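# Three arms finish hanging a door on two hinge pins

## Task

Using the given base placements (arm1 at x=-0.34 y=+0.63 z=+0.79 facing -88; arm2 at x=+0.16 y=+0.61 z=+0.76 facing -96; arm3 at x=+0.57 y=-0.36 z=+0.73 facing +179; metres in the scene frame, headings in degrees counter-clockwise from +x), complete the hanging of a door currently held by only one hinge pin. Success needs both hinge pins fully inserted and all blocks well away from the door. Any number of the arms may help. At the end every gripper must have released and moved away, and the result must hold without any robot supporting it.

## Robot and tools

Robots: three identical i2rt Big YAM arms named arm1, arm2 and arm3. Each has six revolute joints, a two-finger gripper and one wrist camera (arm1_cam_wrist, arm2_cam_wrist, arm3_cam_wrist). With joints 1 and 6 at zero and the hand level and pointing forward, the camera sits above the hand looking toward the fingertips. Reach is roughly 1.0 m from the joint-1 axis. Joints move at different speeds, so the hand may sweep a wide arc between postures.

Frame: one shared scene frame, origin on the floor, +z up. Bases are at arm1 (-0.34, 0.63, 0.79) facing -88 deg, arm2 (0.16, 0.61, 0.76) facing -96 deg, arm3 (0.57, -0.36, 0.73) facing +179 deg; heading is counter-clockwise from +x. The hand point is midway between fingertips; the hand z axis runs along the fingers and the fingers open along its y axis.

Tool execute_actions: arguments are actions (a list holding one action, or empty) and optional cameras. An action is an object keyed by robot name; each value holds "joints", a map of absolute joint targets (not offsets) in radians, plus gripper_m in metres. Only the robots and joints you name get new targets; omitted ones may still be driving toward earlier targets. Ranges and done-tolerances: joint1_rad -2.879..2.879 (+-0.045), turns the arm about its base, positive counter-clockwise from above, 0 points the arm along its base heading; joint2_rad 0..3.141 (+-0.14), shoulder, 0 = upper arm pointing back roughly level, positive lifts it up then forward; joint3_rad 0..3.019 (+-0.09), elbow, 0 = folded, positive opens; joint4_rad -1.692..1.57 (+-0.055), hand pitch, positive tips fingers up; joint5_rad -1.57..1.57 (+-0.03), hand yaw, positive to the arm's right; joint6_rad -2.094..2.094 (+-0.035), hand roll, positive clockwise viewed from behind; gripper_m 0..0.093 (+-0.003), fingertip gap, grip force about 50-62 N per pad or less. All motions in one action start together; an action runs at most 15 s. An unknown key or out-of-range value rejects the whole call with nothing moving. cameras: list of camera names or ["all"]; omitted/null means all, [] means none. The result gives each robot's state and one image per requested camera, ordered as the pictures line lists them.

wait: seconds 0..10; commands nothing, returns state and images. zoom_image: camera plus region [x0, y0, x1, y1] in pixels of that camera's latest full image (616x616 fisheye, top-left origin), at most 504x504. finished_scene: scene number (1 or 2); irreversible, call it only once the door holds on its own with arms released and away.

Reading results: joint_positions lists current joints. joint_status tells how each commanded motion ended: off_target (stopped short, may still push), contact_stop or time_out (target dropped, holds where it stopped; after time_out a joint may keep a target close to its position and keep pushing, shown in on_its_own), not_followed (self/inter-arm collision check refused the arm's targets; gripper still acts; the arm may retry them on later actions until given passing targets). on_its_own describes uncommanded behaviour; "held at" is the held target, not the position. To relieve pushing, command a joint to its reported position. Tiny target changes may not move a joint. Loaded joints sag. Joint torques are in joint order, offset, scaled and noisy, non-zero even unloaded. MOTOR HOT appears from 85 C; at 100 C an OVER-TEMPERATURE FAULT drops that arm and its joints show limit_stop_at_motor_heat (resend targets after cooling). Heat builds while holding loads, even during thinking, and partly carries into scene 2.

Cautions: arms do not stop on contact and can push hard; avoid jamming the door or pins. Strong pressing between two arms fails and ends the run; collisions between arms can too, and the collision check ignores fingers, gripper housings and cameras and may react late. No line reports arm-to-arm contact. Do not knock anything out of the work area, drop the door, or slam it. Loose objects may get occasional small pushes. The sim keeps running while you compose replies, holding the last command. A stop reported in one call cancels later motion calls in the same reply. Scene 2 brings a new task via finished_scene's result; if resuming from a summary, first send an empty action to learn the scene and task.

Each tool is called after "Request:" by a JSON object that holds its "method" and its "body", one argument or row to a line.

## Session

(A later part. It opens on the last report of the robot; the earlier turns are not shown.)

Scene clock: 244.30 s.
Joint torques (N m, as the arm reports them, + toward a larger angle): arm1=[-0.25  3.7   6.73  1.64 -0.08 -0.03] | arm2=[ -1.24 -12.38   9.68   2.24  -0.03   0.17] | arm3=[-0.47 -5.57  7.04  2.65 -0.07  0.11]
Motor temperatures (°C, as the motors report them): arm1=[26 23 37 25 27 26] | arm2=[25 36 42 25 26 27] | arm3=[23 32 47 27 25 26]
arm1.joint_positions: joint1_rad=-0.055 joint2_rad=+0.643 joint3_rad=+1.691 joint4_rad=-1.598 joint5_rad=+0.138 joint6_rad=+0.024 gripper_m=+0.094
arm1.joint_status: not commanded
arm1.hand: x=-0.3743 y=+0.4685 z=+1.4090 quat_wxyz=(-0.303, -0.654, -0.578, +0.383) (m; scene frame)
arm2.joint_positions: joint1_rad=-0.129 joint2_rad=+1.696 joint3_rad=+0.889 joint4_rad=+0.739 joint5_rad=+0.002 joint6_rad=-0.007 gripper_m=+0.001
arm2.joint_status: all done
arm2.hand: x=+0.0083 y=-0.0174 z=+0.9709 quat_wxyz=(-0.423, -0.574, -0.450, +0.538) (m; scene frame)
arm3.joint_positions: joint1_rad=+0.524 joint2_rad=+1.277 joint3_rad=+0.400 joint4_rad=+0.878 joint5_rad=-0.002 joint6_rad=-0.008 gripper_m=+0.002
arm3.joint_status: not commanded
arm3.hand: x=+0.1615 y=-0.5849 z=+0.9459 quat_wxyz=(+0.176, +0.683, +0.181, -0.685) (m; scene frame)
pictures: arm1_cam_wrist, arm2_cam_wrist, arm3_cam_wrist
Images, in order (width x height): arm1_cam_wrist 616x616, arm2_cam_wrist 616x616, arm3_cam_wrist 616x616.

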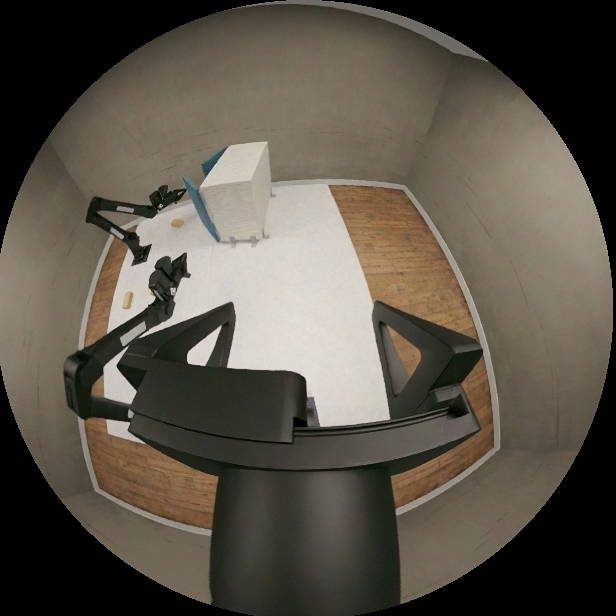

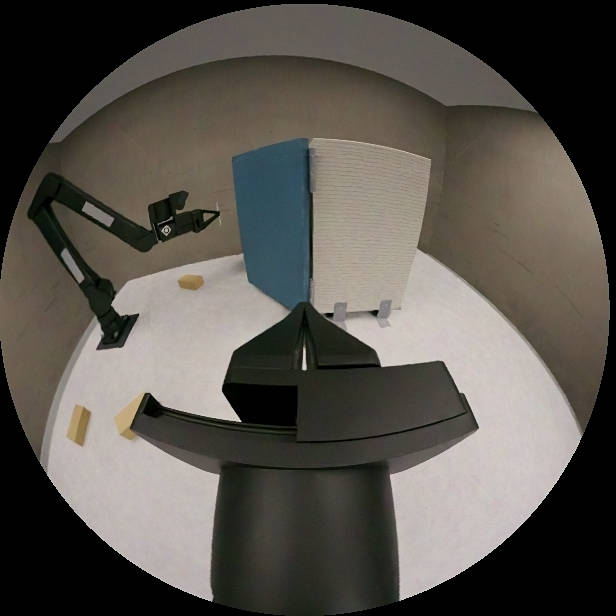

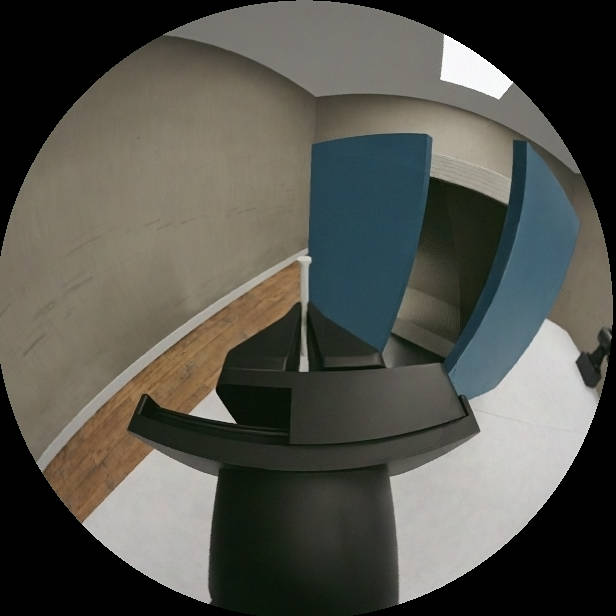

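Request:
{"method": "execute_actions", "body": {
  "actions": [
    {"arm2":{"joints":{"joint1_rad":0.06,"joint2_rad":2.10,"joint3_rad":1.36,"joint4_rad":0.85}}}
  ],
  "cameras": []
}}

Request:
{"method": "execute_actions", "body": {
  "actions": [
    {"arm2":{"joints":{"joint2_rad":2.44,"joint3_rad":1.90,"joint4_rad":0.58}}}
  ],
  "cameras": []
}}

Request:
{"method": "execute_actions", "body": {
  "actions": [
    {"arm2":{"joints":{"joint1_rad":-0.08}}}
  ]
}}

Scene clock: 259.40 s.
Joint torques (N m, as the arm reports them, + toward a larger angle): arm1=[-0.27  3.51  6.78  1.66 -0.09 -0.03] | arm2=[ -1.3  -18.26  12.42   2.86   0.     0.18] | arm3=[-0.49 -5.75  7.23  2.67 -0.08  0.08]
Motor temperatures (°C, as the motors report them): arm1=[26 23 37 25 27 26] | arm2=[25 35 42 25 26 27] | arm3=[23 32 46 27 25 26]
arm1.joint_positions: joint1_rad=-0.055 joint2_rad=+0.643 joint3_rad=+1.691 joint4_rad=-1.598 joint5_rad=+0.138 joint6_rad=+0.024 gripper_m=+0.094
arm1.joint_status: not commanded
arm1.hand: x=-0.3743 y=+0.4685 z=+1.4090 quat_wxyz=(-0.303, -0.654, -0.578, +0.383) (m; scene frame)
arm2.joint_positions: joint1_rad=+0.066 joint2_rad=+2.096 joint3_rad=+1.316 joint4_rad=+0.824 joint5_rad=+0.000 joint6_rad=-0.007 gripper_m=+0.001
arm2.joint_status: all done
arm2.hand: x=+0.1272 y=-0.1769 z=+0.9332 quat_wxyz=(-0.501, -0.498, -0.477, +0.523) (m; scene frame)
arm3.joint_positions: joint1_rad=+0.524 joint2_rad=+1.277 joint3_rad=+0.400 joint4_rad=+0.878 joint5_rad=-0.002 joint6_rad=-0.008 gripper_m=+0.002
arm3.joint_status: not commanded
arm3.hand: x=+0.1615 y=-0.5849 z=+0.9459 quat_wxyz=(+0.176, +0.683, +0.181, -0.685) (m; scene frame)
pictures: none
No camera images: the call's "cameras" was empty. Leave "cameras" out to get every camera's image.

Scene clock: 260.77 s.
Joint torques (N m, as the arm reports them, + toward a larger angle): arm1=[-0.2   3.59  6.76  1.6  -0.1  -0.03] | arm2=[ -1.2  -22.85  13.6    1.26  -0.02   0.17] | arm3=[-0.2  -5.24  7.09  2.57 -0.09  0.13]
Motor temperatures (°C, as the motors report them): arm1=[26 23 37 25 27 26] | arm2=[25 36 42 25 26 27] | arm3=[23 32 46 27 25 26]
arm1.joint_positions: joint1_rad=-0.055 joint2_rad=+0.643 joint3_rad=+1.691 joint4_rad=-1.598 joint5_rad=+0.138 joint6_rad=+0.024 gripper_m=+0.094
arm1.joint_status: not commanded
arm1.hand: x=-0.3743 y=+0.4685 z=+1.4090 quat_wxyz=(-0.303, -0.654, -0.578, +0.383) (m; scene frame)
arm2.joint_positions: joint1_rad=+0.066 joint2_rad=+2.440 joint3_rad=+1.858 joint4_rad=+0.592 joint5_rad=+0.000 joint6_rad=-0.007 gripper_m=+0.001
arm2.joint_status: all done
arm2.hand: x=+0.1219 y=-0.3093 z=+0.8837 quat_wxyz=(-0.493, -0.507, -0.485, +0.515) (m; scene frame)
arm3.joint_positions: joint1_rad=+0.524 joint2_rad=+1.277 joint3_rad=+0.400 joint4_rad=+0.878 joint5_rad=-0.002 joint6_rad=-0.008 gripper_m=+0.002
arm3.joint_status: not commanded
arm3.hand: x=+0.1615 y=-0.5849 z=+0.9459 quat_wxyz=(+0.176, +0.683, +0.181, -0.685) (m; scene frame)
pictures: none
No camera images: the call's "cameras" was empty. Leave "cameras" out to get every camera's image.

Scene clock: 261.70 s.
Joint torques (N m, as the arm reports them, + toward a larger angle): arm1=[-0.14  3.63  6.8   1.64 -0.09 -0.02] | arm2=[  0.39 -22.83  13.65   1.32   0.24   0.16] | arm3=[-0.31 -5.36  7.08  2.47 -0.09  0.13]
Motor temperatures (°C, as the motors report them): arm1=[26 23 37 25 27 26] | arm2=[25 36 42 25 26 27] | arm3=[23 32 46 27 25 26]
arm1.joint_positions: joint1_rad=-0.055 joint2_rad=+0.643 joint3_rad=+1.691 joint4_rad=-1.598 joint5_rad=+0.138 joint6_rad=+0.024 gripper_m=+0.094
arm1.joint_status: not commanded
arm1.hand: x=-0.3743 y=+0.4685 z=+1.4090 quat_wxyz=(-0.303, -0.654, -0.578, +0.383) (m; scene frame)
arm2.joint_positions: joint1_rad=-0.090 joint2_rad=+2.440 joint3_rad=+1.858 joint4_rad=+0.592 joint5_rad=-0.005 joint6_rad=-0.006 gripper_m=+0.001
arm2.joint_status: all done
arm2.hand: x=-0.0196 y=-0.2920 z=+0.8826 quat_wxyz=(-0.453, -0.542, -0.445, +0.550) (m; scene frame)
arm3.joint_positions: joint1_rad=+0.524 joint2_rad=+1.277 joint3_rad=+0.400 joint4_rad=+0.878 joint5_rad=-0.002 joint6_rad=-0.008 gripper_m=+0.002
arm3.joint_status: not commanded
arm3.hand: x=+0.1615 y=-0.5849 z=+0.9459 quat_wxyz=(+0.176, +0.683, +0.181, -0.685) (m; scene frame)
pictures: arm1_cam_wrist, arm2_cam_wrist, arm3_cam_wrist
Images, in order (width x height): arm1_cam_wrist 616x616, arm2_cam_wrist 616x616, arm3_cam_wrist 616x616.

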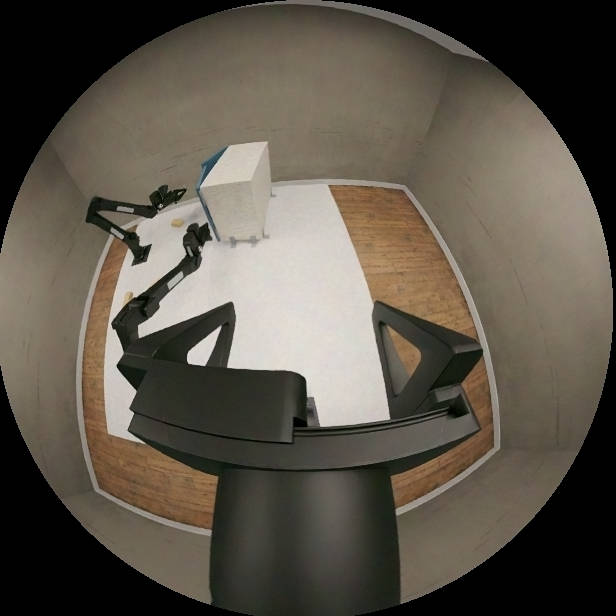

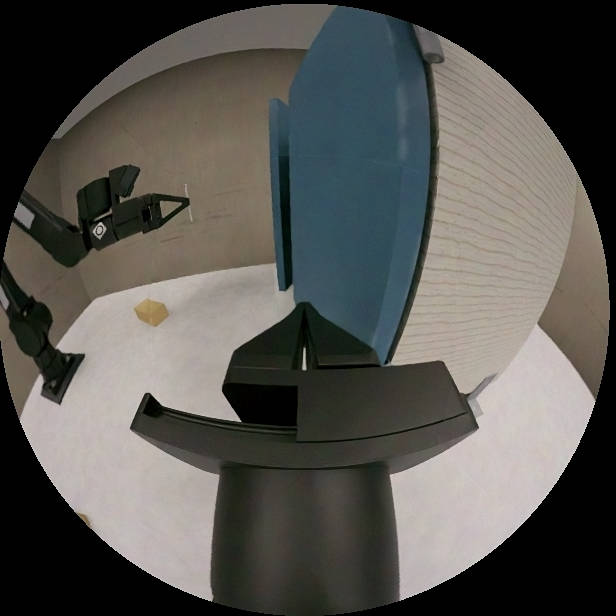

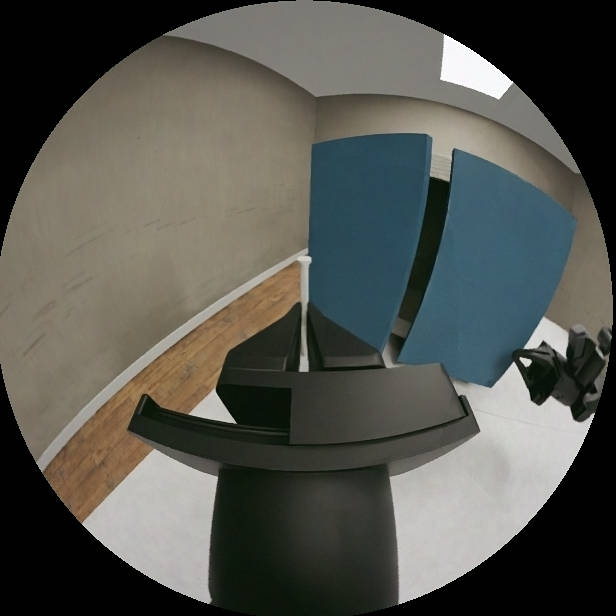

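Request:
{"method": "execute_actions", "body": {
  "actions": [
    {"arm2":{"joints":{"joint1_rad":0.0,"joint2_rad":2.1,"joint3_rad":1.36,"joint4_rad":0.8}}}
  ],
  "cameras": []
}}

Request:
{"method": "execute_actions", "body": {
  "actions": [
    {"arm2":{"joints":{"joint1_rad":-0.134,"joint2_rad":1.3,"joint3_rad":0.7,"joint4_rad":0.6}}}
  ],
  "cameras": []
}}

Request:
{"method": "execute_actions", "body": {
  "actions": [
    {"arm3":{"joints":{"joint1_rad":-0.19,"joint2_rad":1.45,"joint3_rad":0.62,"joint4_rad":0.85}}}
  ]
}}

Scene clock: 270.37 s.
Joint torques (N m, as the arm reports them, + toward a larger angle): arm1=[-0.14  3.74  6.77  1.66 -0.1  -0.02] | arm2=[ -0.88 -18.01   9.42   2.21   0.15   0.18] | arm3=[-0.63 -5.4   7.09  2.54 -0.1   0.14]
Motor temperatures (°C, as the motors report them): arm1=[26 23 37 25 27 26] | arm2=[25 37 43 25 26 27] | arm3=[23 31 45 27 25 26]
arm1.joint_positions: joint1_rad=-0.055 joint2_rad=+0.643 joint3_rad=+1.691 joint4_rad=-1.598 joint5_rad=+0.138 joint6_rad=+0.024 gripper_m=+0.094
arm1.joint_status: not commanded
arm1.hand: x=-0.3743 y=+0.4685 z=+1.4090 quat_wxyz=(-0.303, -0.654, -0.578, +0.383) (m; scene frame)
arm2.joint_positions: joint1_rad=+0.008 joint2_rad=+2.093 joint3_rad=+1.355 joint4_rad=+0.787 joint5_rad=-0.002 joint6_rad=-0.006 gripper_m=+0.001
arm2.joint_status: all done
arm2.hand: x=+0.0807 y=-0.1835 z=+0.9470 quat_wxyz=(-0.488, -0.510, -0.461, +0.538) (m; scene frame)
arm3.joint_positions: joint1_rad=+0.524 joint2_rad=+1.277 joint3_rad=+0.400 joint4_rad=+0.878 joint5_rad=-0.002 joint6_rad=-0.008 gripper_m=+0.002
arm3.joint_status: not commanded
arm3.hand: x=+0.1615 y=-0.5849 z=+0.9459 quat_wxyz=(+0.176, +0.683, +0.181, -0.685) (m; scene frame)
pictures: none
No camera images: the call's "cameras" was empty. Leave "cameras" out to get every camera's image.

Scene clock: 271.77 s.
Joint torques (N m, as the arm reports them, + toward a larger angle): arm1=[-0.27  3.65  6.76  1.64 -0.09 -0.02] | arm2=[-0.13 -8.87  9.5   1.21  0.01  0.18] | arm3=[-0.51 -5.9   7.19  2.56 -0.07  0.13]
Motor temperatures (°C, as the motors report them): arm1=[26 23 37 25 27 26] | arm2=[25 37 43 25 26 27] | arm3=[23 31 45 27 25 26]
arm1.joint_positions: joint1_rad=-0.055 joint2_rad=+0.643 joint3_rad=+1.691 joint4_rad=-1.598 joint5_rad=+0.138 joint6_rad=+0.024 gripper_m=+0.094
arm1.joint_status: not commanded
arm1.hand: x=-0.3743 y=+0.4685 z=+1.4090 quat_wxyz=(-0.303, -0.654, -0.578, +0.383) (m; scene frame)
arm2.joint_positions: joint1_rad=-0.140 joint2_rad=+1.299 joint3_rad=+0.705 joint4_rad=+0.618 joint5_rad=+0.000 joint6_rad=-0.006 gripper_m=+0.001
arm2.joint_status: all done
arm2.hand: x=+0.0252 y=+0.0800 z=+1.0711 quat_wxyz=(-0.441, -0.551, -0.427, +0.566) (m; scene frame)
arm3.joint_positions: joint1_rad=+0.524 joint2_rad=+1.277 joint3_rad=+0.400 joint4_rad=+0.878 joint5_rad=-0.002 joint6_rad=-0.008 gripper_m=+0.002
arm3.joint_status: not commanded
arm3.hand: x=+0.1615 y=-0.5849 z=+0.9459 quat_wxyz=(+0.176, +0.683, +0.181, -0.685) (m; scene frame)
pictures: none
No camera images: the call's "cameras" was empty. Leave "cameras" out to get every camera's image.

Scene clock: 273.03 s.
Joint torques (N m, as the arm reports them, + toward a larger angle): arm1=[-0.22  3.56  6.81  1.67 -0.08 -0.01] | arm2=[-0.35 -8.67  9.62  1.1   0.03  0.16] | arm3=[-0.15 -8.42  9.62  1.58 -0.13  0.09]
Motor temperatures (°C, as the motors report them): arm1=[26 23 37 25 27 26] | arm2=[25 37 43 25 26 27] | arm3=[23 31 46 27 25 26]
arm1.joint_positions: joint1_rad=-0.055 joint2_rad=+0.643 joint3_rad=+1.691 joint4_rad=-1.598 joint5_rad=+0.138 joint6_rad=+0.024 gripper_m=+0.094
arm1.joint_status: not commanded
arm1.hand: x=-0.3743 y=+0.4685 z=+1.4090 quat_wxyz=(-0.303, -0.654, -0.578, +0.383) (m; scene frame)
arm2.joint_positions: joint1_rad=-0.140 joint2_rad=+1.299 joint3_rad=+0.705 joint4_rad=+0.618 joint5_rad=+0.000 joint6_rad=-0.006 gripper_m=+0.001
arm2.joint_status: not commanded
arm2.hand: x=+0.0252 y=+0.0800 z=+1.0711 quat_wxyz=(-0.441, -0.551, -0.427, +0.566) (m; scene frame)
arm3.joint_positions: joint1_rad=-0.186 joint2_rad=+1.452 joint3_rad=+0.594 joint4_rad=+0.856 joint5_rad=+0.000 joint6_rad=-0.006 gripper_m=+0.002
arm3.joint_status: all done
arm3.hand: x=+0.0408 y=-0.2489 z=+0.9520 quat_wxyz=(-0.074, +0.704, -0.069, -0.703) (m; scene frame)
pictures: arm1_cam_wrist, arm2_cam_wrist, arm3_cam_wrist
Images, in order (width x height): arm1_cam_wrist 616x616, arm2_cam_wrist 616x616, arm3_cam_wrist 616x616.

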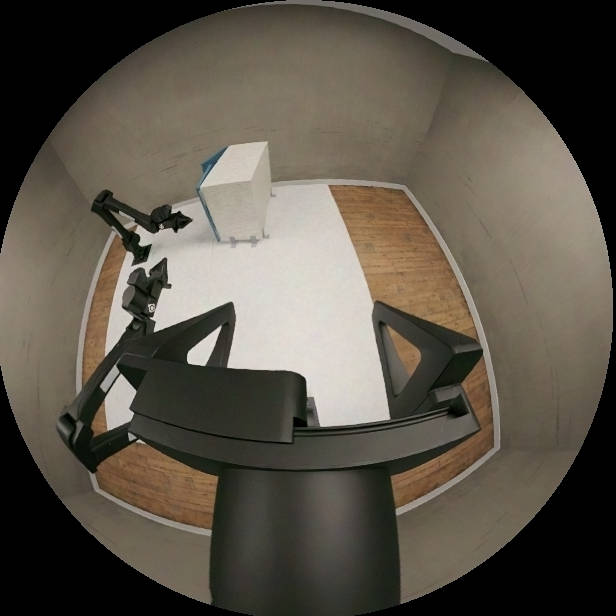

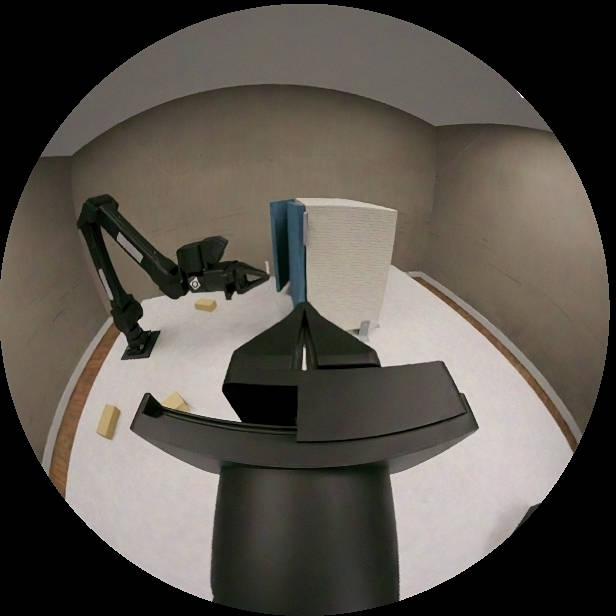

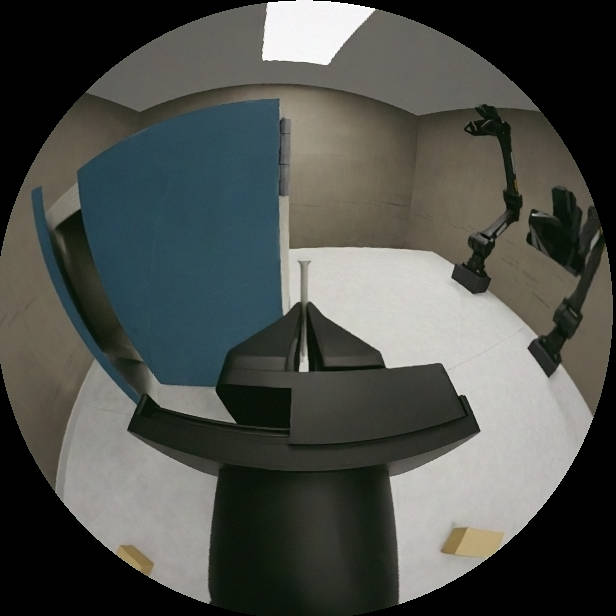

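Request:
{"method": "zoom_image", "body": {
  "camera": "arm3_cam_wrist",
  "region": [230,100,380,370]
}}

Region (230, 100, 380, 370) of arm3_cam_wrist's 616x616 image, scaled by 1.867, with more detail than that image has.

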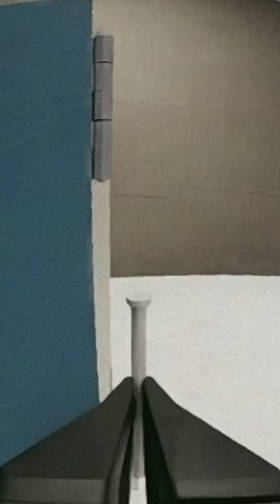

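Request:
{"method": "execute_actions", "body": {
  "actions": [
    {"arm3":{"joints":{"joint1_rad":-0.15,"joint2_rad":1.589,"joint3_rad":0.78,"joint4_rad":0.835}}}
  ],
  "cameras": ["arm3_cam_wrist","arm2_cam_wrist"]
}}

Request:
{"method": "zoom_image", "body": {
  "camera": "arm3_cam_wrist",
  "region": [230,100,380,370]
}}

Scene clock: 287.40 s.
Joint torques (N m, as the arm reports them, + toward a larger angle): arm1=[-0.23  3.64  6.81  1.67 -0.09 -0.03] | arm2=[ 0.22 -8.58  9.59  1.06  0.    0.15] | arm3=[  1.14 -10.23  10.62   1.38  -0.12   0.09]
Motor temperatures (°C, as the motors report them): arm1=[26 23 37 25 27 26] | arm2=[25 35 42 25 26 27] | arm3=[23 32 47 27 25 26]
arm1.joint_positions: joint1_rad=-0.055 joint2_rad=+0.643 joint3_rad=+1.691 joint4_rad=-1.598 joint5_rad=+0.138 joint6_rad=+0.024 gripper_m=+0.094
arm1.joint_status: not commanded
arm1.hand: x=-0.3743 y=+0.4685 z=+1.4090 quat_wxyz=(-0.303, -0.654, -0.578, +0.383) (m; scene frame)
arm2.joint_positions: joint1_rad=-0.140 joint2_rad=+1.299 joint3_rad=+0.705 joint4_rad=+0.618 joint5_rad=+0.000 joint6_rad=-0.006 gripper_m=+0.001
arm2.joint_status: not commanded
arm2.hand: x=+0.0252 y=+0.0800 z=+1.0711 quat_wxyz=(-0.441, -0.551, -0.427, +0.566) (m; scene frame)
arm3.joint_positions: joint1_rad=-0.161 joint2_rad=+1.586 joint3_rad=+0.740 joint4_rad=+0.843 joint5_rad=+0.000 joint6_rad=-0.006 gripper_m=+0.002
arm3.joint_status: all done
arm3.hand: x=-0.0156 y=-0.2526 z=+0.9486 quat_wxyz=(-0.065, +0.705, -0.060, -0.703) (m; scene frame)
pictures: arm2_cam_wrist, arm3_cam_wrist
Images, in order (width x height): arm2_cam_wrist 616x616, arm3_cam_wrist 616x616.

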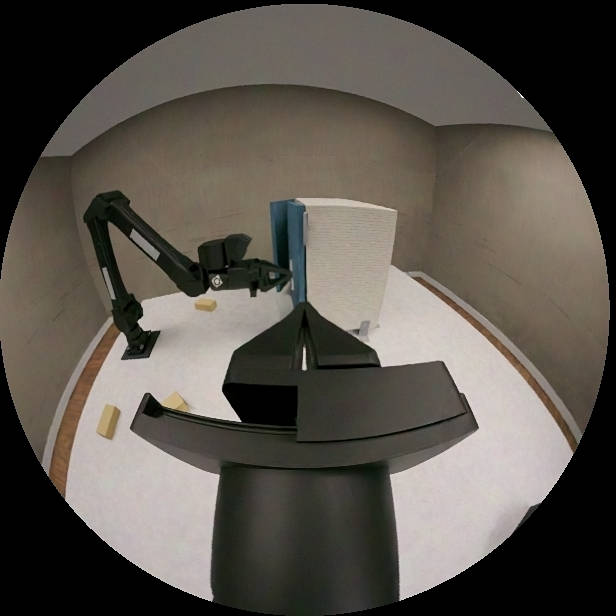

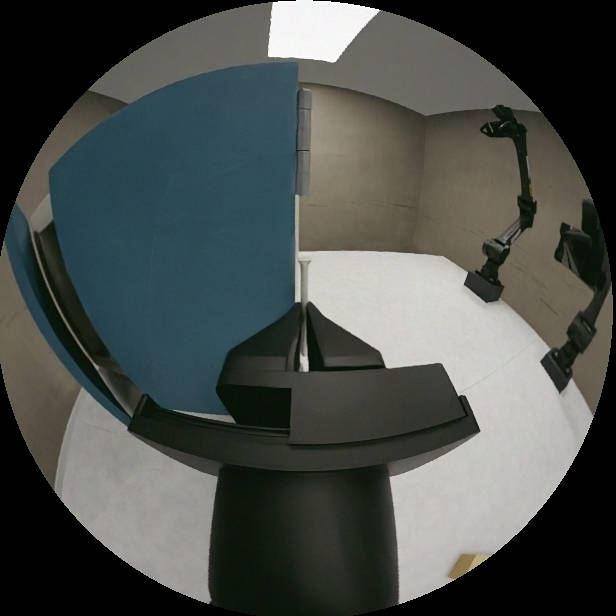

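Region (230, 100, 380, 370) of arm3_cam_wrist's 616x616 image, scaled by 1.867, with more detail than that image has.

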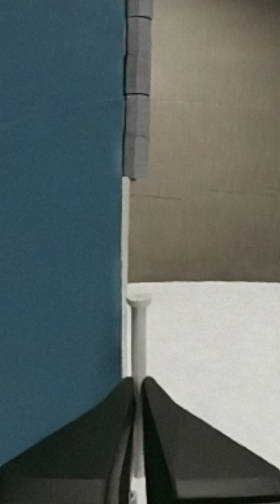

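Request:
{"method": "execute_actions", "body": {
  "actions": [
    {"arm2":{"joints":{"joint2_rad":1.75,"joint3_rad":0.85,"joint4_rad":0.6}},"arm3":{"joints":{"joint2_rad":1.64,"joint3_rad":0.81,"joint4_rad":0.83}}}
  ],
  "cameras": ["arm3_cam_wrist","arm2_cam_wrist"]
}}

Request:
{"method": "zoom_image", "body": {
  "camera": "arm2_cam_wrist",
  "region": [220,150,380,320]
}}

Scene clock: 295.67 s.
Joint torques (N m, as the arm reports them, + toward a larger angle): arm1=[-0.27  3.63  6.78  1.63 -0.09 -0.03] | arm2=[ -0.18 -13.53   9.34   1.39   0.02   0.16] | arm3=[ 0.97 -9.84 10.57  1.55 -0.13  0.11]
Motor temperatures (°C, as the motors report them): arm1=[26 23 37 25 27 26] | arm2=[25 34 42 25 26 27] | arm3=[23 32 48 27 25 26]
arm1.joint_positions: joint1_rad=-0.055 joint2_rad=+0.643 joint3_rad=+1.691 joint4_rad=-1.598 joint5_rad=+0.138 joint6_rad=+0.024 gripper_m=+0.094
arm1.joint_status: not commanded
arm1.hand: x=-0.3743 y=+0.4685 z=+1.4090 quat_wxyz=(-0.303, -0.654, -0.578, +0.383) (m; scene frame)
arm2.joint_positions: joint1_rad=-0.140 joint2_rad=+1.758 joint3_rad=+0.830 joint4_rad=+0.612 joint5_rad=+0.000 joint6_rad=-0.006 gripper_m=+0.001
arm2.joint_status: all done
arm2.hand: x=+0.0084 y=+0.0074 z=+0.8730 quat_wxyz=(-0.363, -0.638, -0.496, +0.464) (m; scene frame)
arm3.joint_positions: joint1_rad=-0.161 joint2_rad=+1.630 joint3_rad=+0.770 joint4_rad=+0.838 joint5_rad=+0.000 joint6_rad=-0.006 gripper_m=+0.002
arm3.joint_status: all done
arm3.hand: x=-0.0278 y=-0.2504 z=+0.9367 quat_wxyz=(-0.064, +0.712, -0.060, -0.697) (m; scene frame)
pictures: arm2_cam_wrist, arm3_cam_wrist
Images, in order (width x height): arm2_cam_wrist 616x616, arm3_cam_wrist 616x616.

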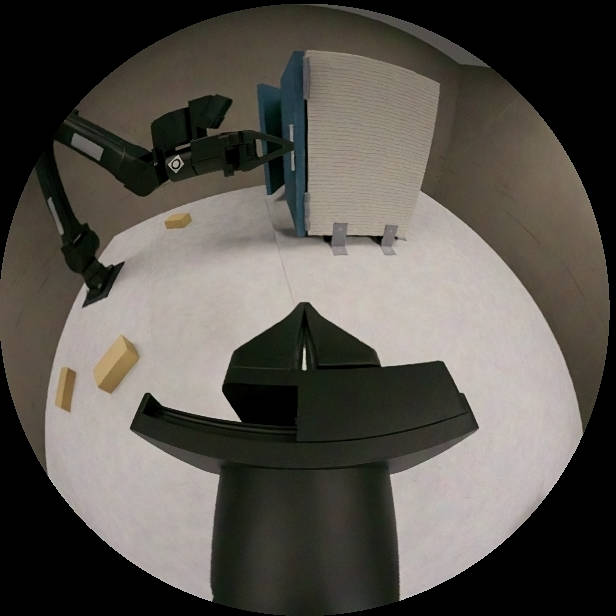

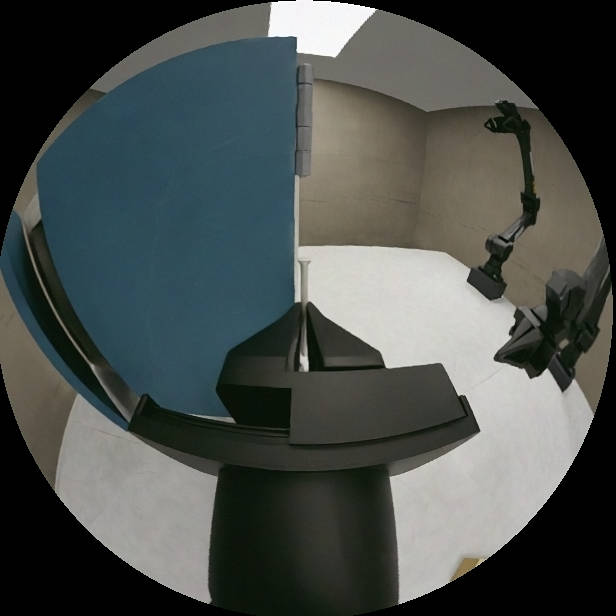

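Region (220, 150, 380, 320) of arm2_cam_wrist's 616x616 image, scaled by 2.965, with more detail than that image has; it fills the left 474 columns of this view, and the rest is white.

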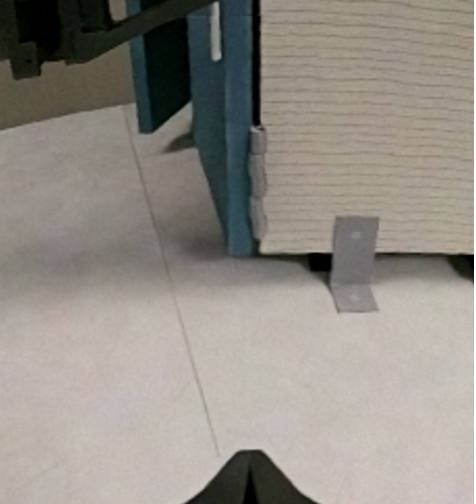

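Request:
{"method": "execute_actions", "body": {
  "actions": [
    {"arm2":{"joints":{"joint2_rad":1.0,"joint3_rad":0.5,"joint4_rad":0.5,"joint1_rad":-0.45}},"arm3":{"joints":{"joint2_rad":1.45,"joint3_rad":0.62,"joint4_rad":0.85}}}
  ],
  "cameras": []
}}

Request:
{"method": "execute_actions", "body": {
  "actions": [
    {"arm3":{"joints":{"joint1_rad":-0.44,"joint5_rad":-1.115,"joint2_rad":1.70,"joint3_rad":0.90,"joint4_rad":0.81}}}
  ]
}}

Scene clock: 317.43 s.
Joint torques (N m, as the arm reports them, + toward a larger angle): arm1=[-0.27  3.65  6.8   1.66 -0.09 -0.02] | arm2=[ 0.43 -4.66 10.38  1.33 -0.02  0.18] | arm3=[ 0.72 -8.86  7.24  2.25 -0.14  0.11]
Motor temperatures (°C, as the motors report them): arm1=[26 23 37 25 27 26] | arm2=[25 35 41 25 26 27] | arm3=[23 32 49 27 25 26]
arm1.joint_positions: joint1_rad=-0.055 joint2_rad=+0.643 joint3_rad=+1.691 joint4_rad=-1.598 joint5_rad=+0.138 joint6_rad=+0.024 gripper_m=+0.094
arm1.joint_status: not commanded
arm1.hand: x=-0.3743 y=+0.4685 z=+1.4090 quat_wxyz=(-0.303, -0.654, -0.578, +0.383) (m; scene frame)
arm2.joint_positions: joint1_rad=-0.462 joint2_rad=+0.996 joint3_rad=+0.502 joint4_rad=+0.515 joint5_rad=+0.001 joint6_rad=-0.006 gripper_m=+0.001
arm2.joint_status: all done
arm2.hand: x=-0.0858 y=+0.2285 z=+1.0727 quat_wxyz=(-0.343, -0.614, -0.334, +0.627) (m; scene frame)
arm3.joint_positions: joint1_rad=-0.161 joint2_rad=+1.452 joint3_rad=+0.621 joint4_rad=+0.838 joint5_rad=+0.000 joint6_rad=-0.006 gripper_m=+0.002
arm3.joint_status: all done
arm3.hand: x=+0.0305 y=-0.2609 z=+0.9610 quat_wxyz=(-0.065, +0.702, -0.060, -0.707) (m; scene frame)
pictures: none
No camera images: the call's "cameras" was empty. Leave "cameras" out to get every camera's image.

Scene clock: 318.97 s.
Joint torques (N m, as the arm reports them, + toward a larger angle): arm1=[-0.19  3.59  6.76  1.59 -0.1  -0.02] | arm2=[ 0.42 -4.48 10.24  1.22 -0.03  0.16] | arm3=[  1.16 -12.31  10.52   1.11  -0.31   0.06]
Motor temperatures (°C, as the motors report them): arm1=[26 23 37 25 27 26] | arm2=[25 34 41 25 26 27] | arm3=[23 32 49 27 25 26]
arm1.joint_positions: joint1_rad=-0.055 joint2_rad=+0.643 joint3_rad=+1.691 joint4_rad=-1.598 joint5_rad=+0.138 joint6_rad=+0.024 gripper_m=+0.094
arm1.joint_status: not commanded
arm1.hand: x=-0.3743 y=+0.4685 z=+1.4090 quat_wxyz=(-0.303, -0.654, -0.578, +0.383) (m; scene frame)
arm2.joint_positions: joint1_rad=-0.462 joint2_rad=+0.996 joint3_rad=+0.502 joint4_rad=+0.515 joint5_rad=+0.001 joint6_rad=-0.006 gripper_m=+0.001
arm2.joint_status: not commanded
arm2.hand: x=-0.0858 y=+0.2285 z=+1.0727 quat_wxyz=(-0.343, -0.614, -0.334, +0.627) (m; scene frame)
arm3.joint_positions: joint1_rad=-0.452 joint2_rad=+1.699 joint3_rad=+0.859 joint4_rad=+0.817 joint5_rad=-1.111 joint6_rad=-0.005 gripper_m=+0.002
arm3.joint_status: all done
arm3.hand: x=+0.0160 y=-0.2499 z=+0.9364 quat_wxyz=(+0.227, +0.676, +0.220, -0.666) (m; scene frame)
pictures: arm1_cam_wrist, arm2_cam_wrist, arm3_cam_wrist
Images, in order (width x height): arm1_cam_wrist 616x616, arm2_cam_wrist 616x616, arm3_cam_wrist 616x616.

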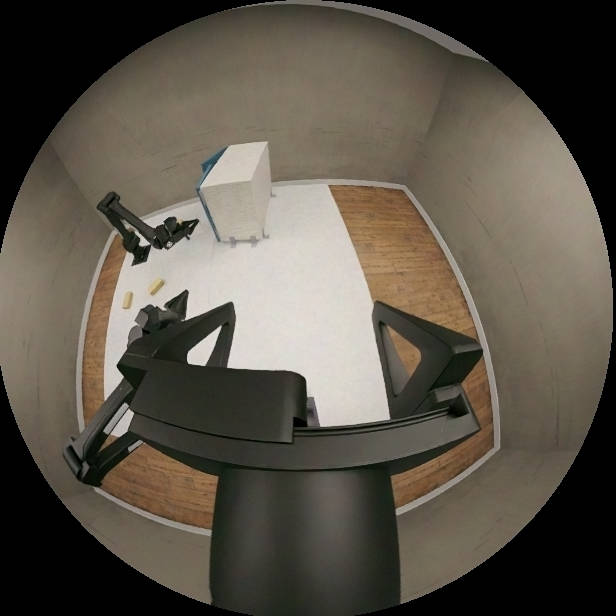

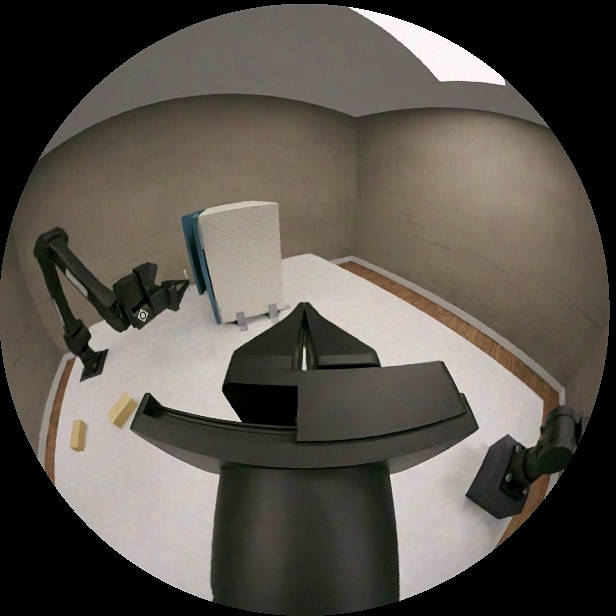

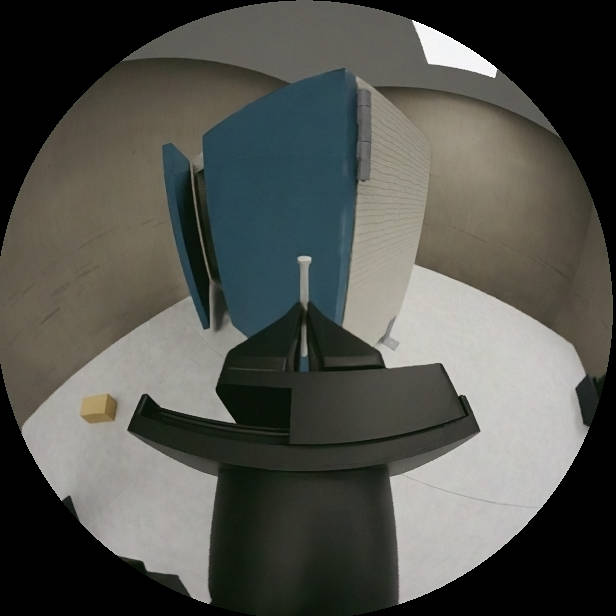

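Request:
{"method": "execute_actions", "body": {
  "actions": [
    {"arm3":{"joints":{"joint1_rad":-0.40,"joint2_rad":1.835,"joint3_rad":1.07,"joint4_rad":0.79}}}
  ],
  "cameras": ["arm3_cam_wrist","arm2_cam_wrist"]
}}

Request:
{"method": "zoom_image", "body": {
  "camera": "arm3_cam_wrist",
  "region": [240,130,400,380]
}}

Scene clock: 331.17 s.
Joint torques (N m, as the arm reports them, + toward a larger angle): arm1=[-0.3   3.69  6.8   1.62 -0.08 -0.03] | arm2=[ 0.7  -4.74 10.42  1.31 -0.04  0.17] | arm3=[  0.95 -11.15  12.81   1.12   0.79   0.09]
Motor temperatures (°C, as the motors report them): arm1=[26 23 37 25 27 26] | arm2=[25 34 42 25 26 27] | arm3=[23 33 50 27 25 26]
arm1.joint_positions: joint1_rad=-0.055 joint2_rad=+0.643 joint3_rad=+1.691 joint4_rad=-1.598 joint5_rad=+0.138 joint6_rad=+0.024 gripper_m=+0.094
arm1.joint_status: not commanded
arm1.hand: x=-0.3743 y=+0.4685 z=+1.4090 quat_wxyz=(-0.303, -0.654, -0.578, +0.383) (m; scene frame)
arm2.joint_positions: joint1_rad=-0.462 joint2_rad=+0.996 joint3_rad=+0.502 joint4_rad=+0.515 joint5_rad=+0.001 joint6_rad=-0.006 gripper_m=+0.001
arm2.joint_status: not commanded
arm2.hand: x=-0.0858 y=+0.2285 z=+1.0727 quat_wxyz=(-0.343, -0.614, -0.334, +0.627) (m; scene frame)
arm3.joint_positions: joint1_rad=-0.407 joint2_rad=+1.811 joint3_rad=+1.005 joint4_rad=+0.801 joint5_rad=-1.139 joint6_rad=-0.005 gripper_m=+0.002
arm3.joint_status: all done
arm3.hand: x=-0.0304 y=-0.2580 z=+0.9326 quat_wxyz=(+0.247, +0.663, +0.249, -0.662) (m; scene frame)
pictures: arm2_cam_wrist, arm3_cam_wrist
Images, in order (width x height): arm2_cam_wrist 616x616, arm3_cam_wrist 616x616.

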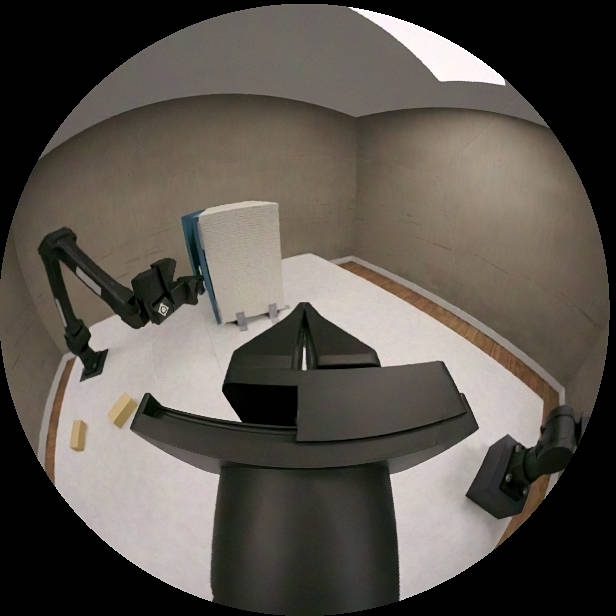

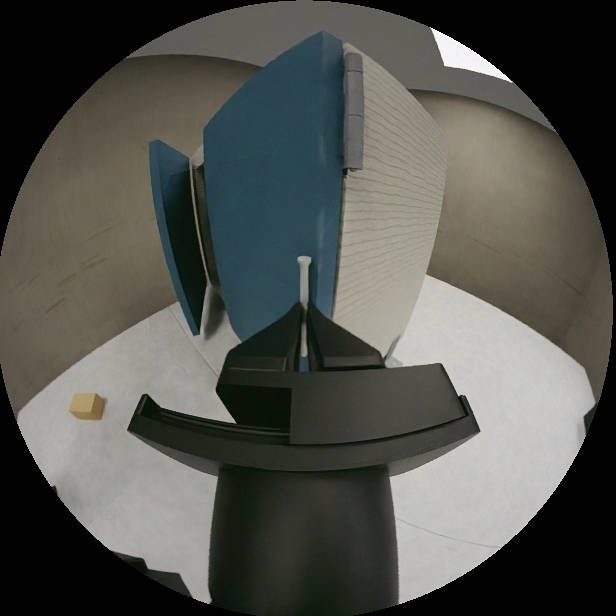

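Region (240, 130, 400, 380) of arm3_cam_wrist's 616x616 image, scaled by 2.016, with more detail than that image has; it fills the left 323 columns of this view, and the rest is white.

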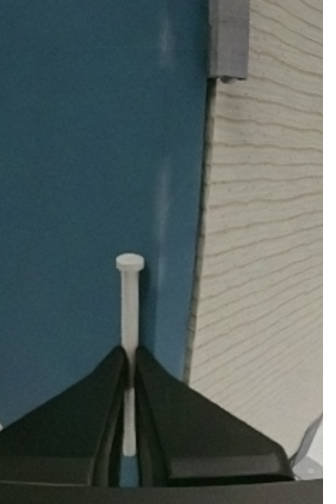

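Request:
{"method": "execute_actions", "body": {
  "actions": [
    {"arm3":{"joints":{"joint1_rad":-0.445,"joint5_rad":-1.115}}}
  ],
  "cameras": []
}}

Request:
{"method": "execute_actions", "body": {
  "actions": [
    {"arm3":{"joints":{"joint2_rad":1.88,"joint3_rad":1.10,"joint4_rad":0.76}}}
  ],
  "cameras": ["arm3_cam_wrist"]
}}

Request:
{"method": "zoom_image", "body": {
  "camera": "arm3_cam_wrist",
  "region": [240,130,400,380]
}}

Scene clock: 339.70 s.
Joint torques (N m, as the arm reports them, + toward a larger angle): arm1=[-0.33  3.7   6.77  1.63 -0.09 -0.03] | arm2=[ 0.68 -3.83 10.49  1.35  0.    0.17] | arm3=[ -0.02 -11.86  11.12   1.07  -0.02   0.06]
Motor temperatures (°C, as the motors report them): arm1=[26 23 37 25 27 26] | arm2=[25 33 42 25 26 27] | arm3=[23 33 52 27 25 26]
arm1.joint_positions: joint1_rad=-0.055 joint2_rad=+0.643 joint3_rad=+1.691 joint4_rad=-1.598 joint5_rad=+0.138 joint6_rad=+0.024 gripper_m=+0.094
arm1.joint_status: not commanded
arm1.hand: x=-0.3743 y=+0.4685 z=+1.4090 quat_wxyz=(-0.303, -0.654, -0.578, +0.383) (m; scene frame)
arm2.joint_positions: joint1_rad=-0.462 joint2_rad=+0.996 joint3_rad=+0.502 joint4_rad=+0.515 joint5_rad=+0.001 joint6_rad=-0.006 gripper_m=+0.001
arm2.joint_status: not commanded
arm2.hand: x=-0.0858 y=+0.2285 z=+1.0727 quat_wxyz=(-0.343, -0.614, -0.334, +0.627) (m; scene frame)
arm3.joint_positions: joint1_rad=-0.436 joint2_rad=+1.818 joint3_rad=+1.027 joint4_rad=+0.800 joint5_rad=-1.118 joint6_rad=-0.005 gripper_m=+0.002
arm3.joint_status: all done
arm3.hand: x=-0.0357 y=-0.2348 z=+0.9374 quat_wxyz=(+0.227, +0.666, +0.235, -0.671) (m; scene frame)
pictures: none
No camera images: the call's "cameras" was empty. Leave "cameras" out to get every camera's image.

Scene clock: 340.40 s.
Joint torques (N m, as the arm reports them, + toward a larger angle): arm1=[-0.22  3.61  6.75  1.65 -0.09 -0.02] | arm2=[ 0.57 -4.64 10.42  1.26 -0.03  0.18] | arm3=[ -0.33 -12.94  10.56   1.18  -0.07   0.11]
Motor temperatures (°C, as the motors report them): arm1=[26 23 37 25 27 26] | arm2=[25 33 42 25 26 27] | arm3=[23 33 52 27 25 26]
arm1.joint_positions: joint1_rad=-0.055 joint2_rad=+0.643 joint3_rad=+1.691 joint4_rad=-1.598 joint5_rad=+0.138 joint6_rad=+0.024 gripper_m=+0.094
arm1.joint_status: not commanded
arm1.hand: x=-0.3743 y=+0.4685 z=+1.4090 quat_wxyz=(-0.303, -0.654, -0.578, +0.383) (m; scene frame)
arm2.joint_positions: joint1_rad=-0.462 joint2_rad=+0.996 joint3_rad=+0.502 joint4_rad=+0.515 joint5_rad=+0.001 joint6_rad=-0.006 gripper_m=+0.001
arm2.joint_status: not commanded
arm2.hand: x=-0.0858 y=+0.2285 z=+1.0727 quat_wxyz=(-0.343, -0.614, -0.334, +0.627) (m; scene frame)
arm3.joint_positions: joint1_rad=-0.436 joint2_rad=+1.870 joint3_rad=+1.060 joint4_rad=+0.768 joint5_rad=-1.117 joint6_rad=-0.005 gripper_m=+0.002
arm3.joint_status: all done
arm3.hand: x=-0.0470 y=-0.2292 z=+0.9161 quat_wxyz=(+0.240, +0.678, +0.222, -0.658) (m; scene frame)
pictures: arm3_cam_wrist
Images, in order (width x height): arm3_cam_wrist 616x616.

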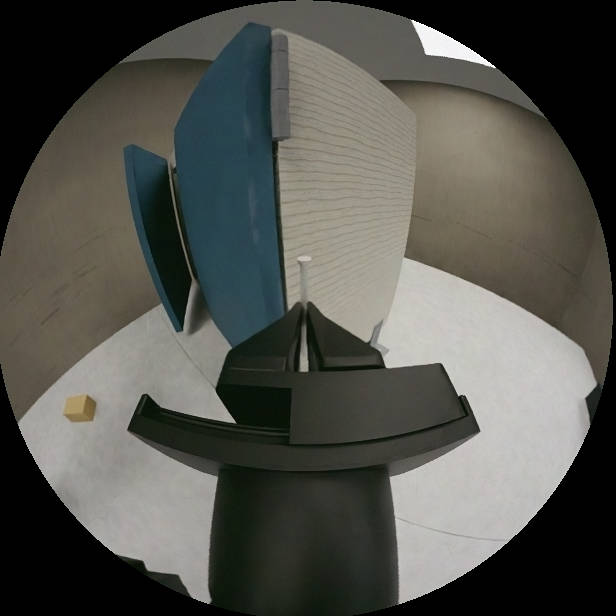

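Region (240, 130, 400, 380) of arm3_cam_wrist's 616x616 image, scaled by 2.016, with more detail than that image has; it fills the left 323 columns of this view, and the rest is white.

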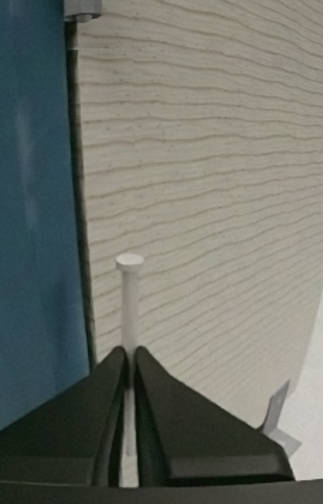

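Request:
{"method": "execute_actions", "body": {
  "actions": [
    {"arm3":{"joints":{"joint1_rad":-0.405,"joint4_rad":0.80}},"arm2":{"joints":{"joint1_rad":-0.33,"joint2_rad":1.75,"joint3_rad":0.9,"joint4_rad":0.6}}}
  ],
  "cameras": ["arm3_cam_wrist","arm2_cam_wrist"]
}}

Request:
{"method": "zoom_image", "body": {
  "camera": "arm2_cam_wrist",
  "region": [180,100,340,270]
}}

Scene clock: 352.90 s.
Joint torques (N m, as the arm reports them, + toward a larger angle): arm1=[-0.26  3.51  6.75  1.64 -0.08 -0.03] | arm2=[ -0.78 -14.12   9.64   2.4   -0.05   0.18] | arm3=[  1.03 -13.11  10.64   2.2   -0.05   0.1 ]
Motor temperatures (°C, as the motors report them): arm1=[26 23 37 25 27 26] | arm2=[25 33 42 25 26 27] | arm3=[23 34 51 27 25 26]
arm1.joint_positions: joint1_rad=-0.055 joint2_rad=+0.643 joint3_rad=+1.691 joint4_rad=-1.598 joint5_rad=+0.138 joint6_rad=+0.024 gripper_m=+0.094
arm1.joint_status: not commanded
arm1.hand: x=-0.3743 y=+0.4685 z=+1.4090 quat_wxyz=(-0.303, -0.654, -0.578, +0.383) (m; scene frame)
arm2.joint_positions: joint1_rad=-0.329 joint2_rad=+1.759 joint3_rad=+0.880 joint4_rad=+0.585 joint5_rad=+0.001 joint6_rad=-0.006 gripper_m=+0.001
arm2.joint_status: all done
arm2.hand: x=-0.1097 y=+0.0321 z=+0.8888 quat_wxyz=(-0.321, -0.677, -0.430, +0.503) (m; scene frame)
arm3.joint_positions: joint1_rad=-0.415 joint2_rad=+1.870 joint3_rad=+1.060 joint4_rad=+0.780 joint5_rad=-1.117 joint6_rad=-0.005 gripper_m=+0.002
arm3.joint_status: all done
arm3.hand: x=-0.0497 y=-0.2422 z=+0.9179 quat_wxyz=(+0.243, +0.673, +0.232, -0.659) (m; scene frame)
pictures: arm2_cam_wrist, arm3_cam_wrist
Images, in order (width x height): arm2_cam_wrist 616x616, arm3_cam_wrist 616x616.

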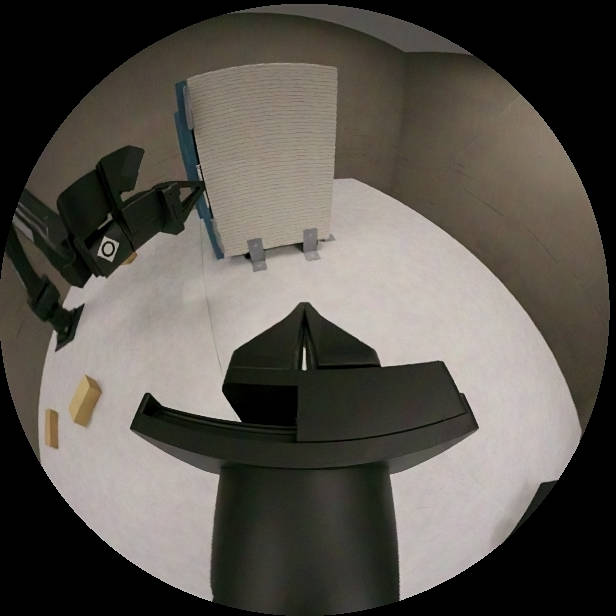

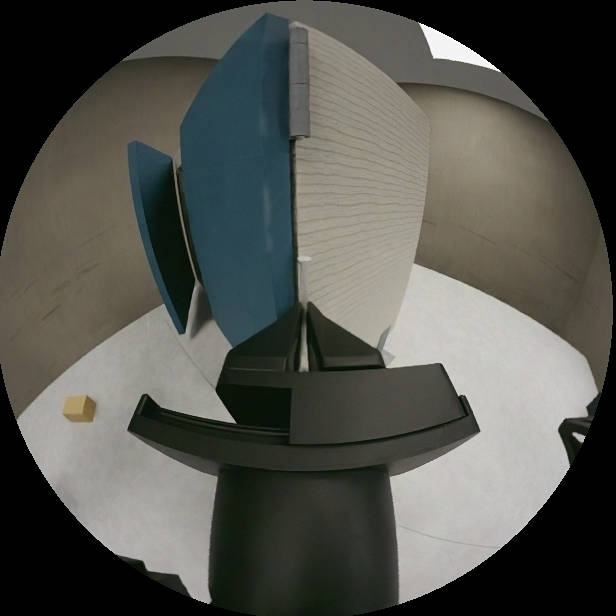

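Region (180, 100, 340, 270) of arm2_cam_wrist's 616x616 image, scaled by 2.965, with more detail than that image has; it fills the left 474 columns of this view, and the rest is white.

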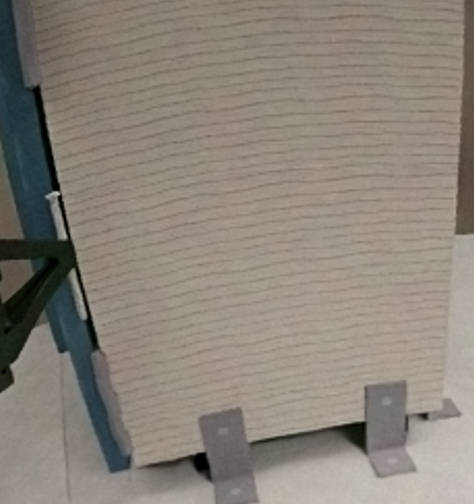

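Request:
{"method": "execute_actions", "body": {
  "actions": [
    {"arm3":{"joints":{"joint2_rad":1.92,"joint3_rad":1.05,"joint4_rad":0.86}}}
  ],
  "cameras": ["arm3_cam_wrist","arm2_cam_wrist"]
}}

Request:
{"method": "zoom_image", "body": {
  "camera": "arm2_cam_wrist",
  "region": [190,150,270,250]
}}

Scene clock: 365.33 s.
Joint torques (N m, as the arm reports them, + toward a larger angle): arm1=[-0.15  3.63  6.79  1.66 -0.1  -0.03] | arm2=[ -0.18 -14.04   9.78   2.32  -0.01   0.17] | arm3=[  1.27 -12.82   6.81   2.1   -0.04   0.08]
Motor temperatures (°C, as the motors report them): arm1=[26 23 37 25 27 26] | arm2=[25 34 42 25 26 27] | arm3=[23 34 51 27 25 26]
arm1.joint_positions: joint1_rad=-0.055 joint2_rad=+0.643 joint3_rad=+1.691 joint4_rad=-1.598 joint5_rad=+0.138 joint6_rad=+0.024 gripper_m=+0.094
arm1.joint_status: not commanded
arm1.hand: x=-0.3743 y=+0.4685 z=+1.4090 quat_wxyz=(-0.303, -0.654, -0.578, +0.383) (m; scene frame)
arm2.joint_positions: joint1_rad=-0.329 joint2_rad=+1.759 joint3_rad=+0.880 joint4_rad=+0.585 joint5_rad=+0.001 joint6_rad=-0.006 gripper_m=+0.001
arm2.joint_status: not commanded
arm2.hand: x=-0.1097 y=+0.0321 z=+0.8888 quat_wxyz=(-0.321, -0.677, -0.430, +0.503) (m; scene frame)
arm3.joint_positions: joint1_rad=-0.415 joint2_rad=+1.908 joint3_rad=+1.051 joint4_rad=+0.840 joint5_rad=-1.117 joint6_rad=-0.005 gripper_m=+0.002
arm3.joint_status: all done
arm3.hand: x=-0.0493 y=-0.2423 z=+0.9006 quat_wxyz=(+0.240, +0.670, +0.236, -0.662) (m; scene frame)
pictures: arm2_cam_wrist, arm3_cam_wrist
Images, in order (width x height): arm2_cam_wrist 616x616, arm3_cam_wrist 616x616.

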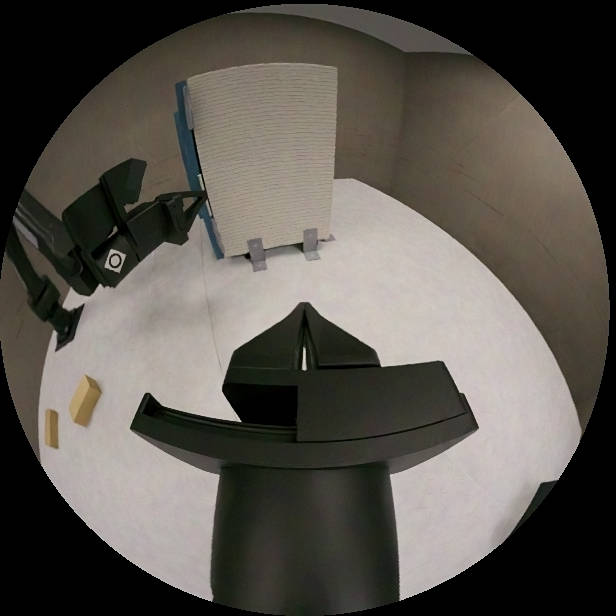

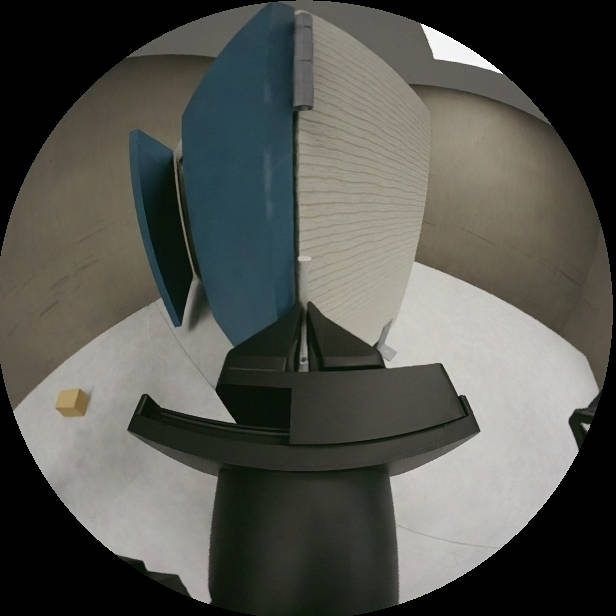

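Region (190, 150, 270, 250) of arm2_cam_wrist's 616x616 image, scaled by 5.040, with more detail than that image has; it fills the left 403 columns of this view, and the rest is white.

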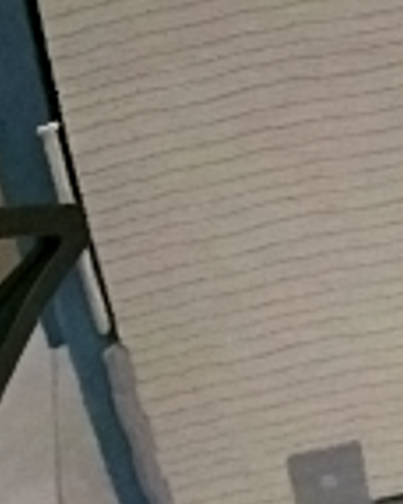

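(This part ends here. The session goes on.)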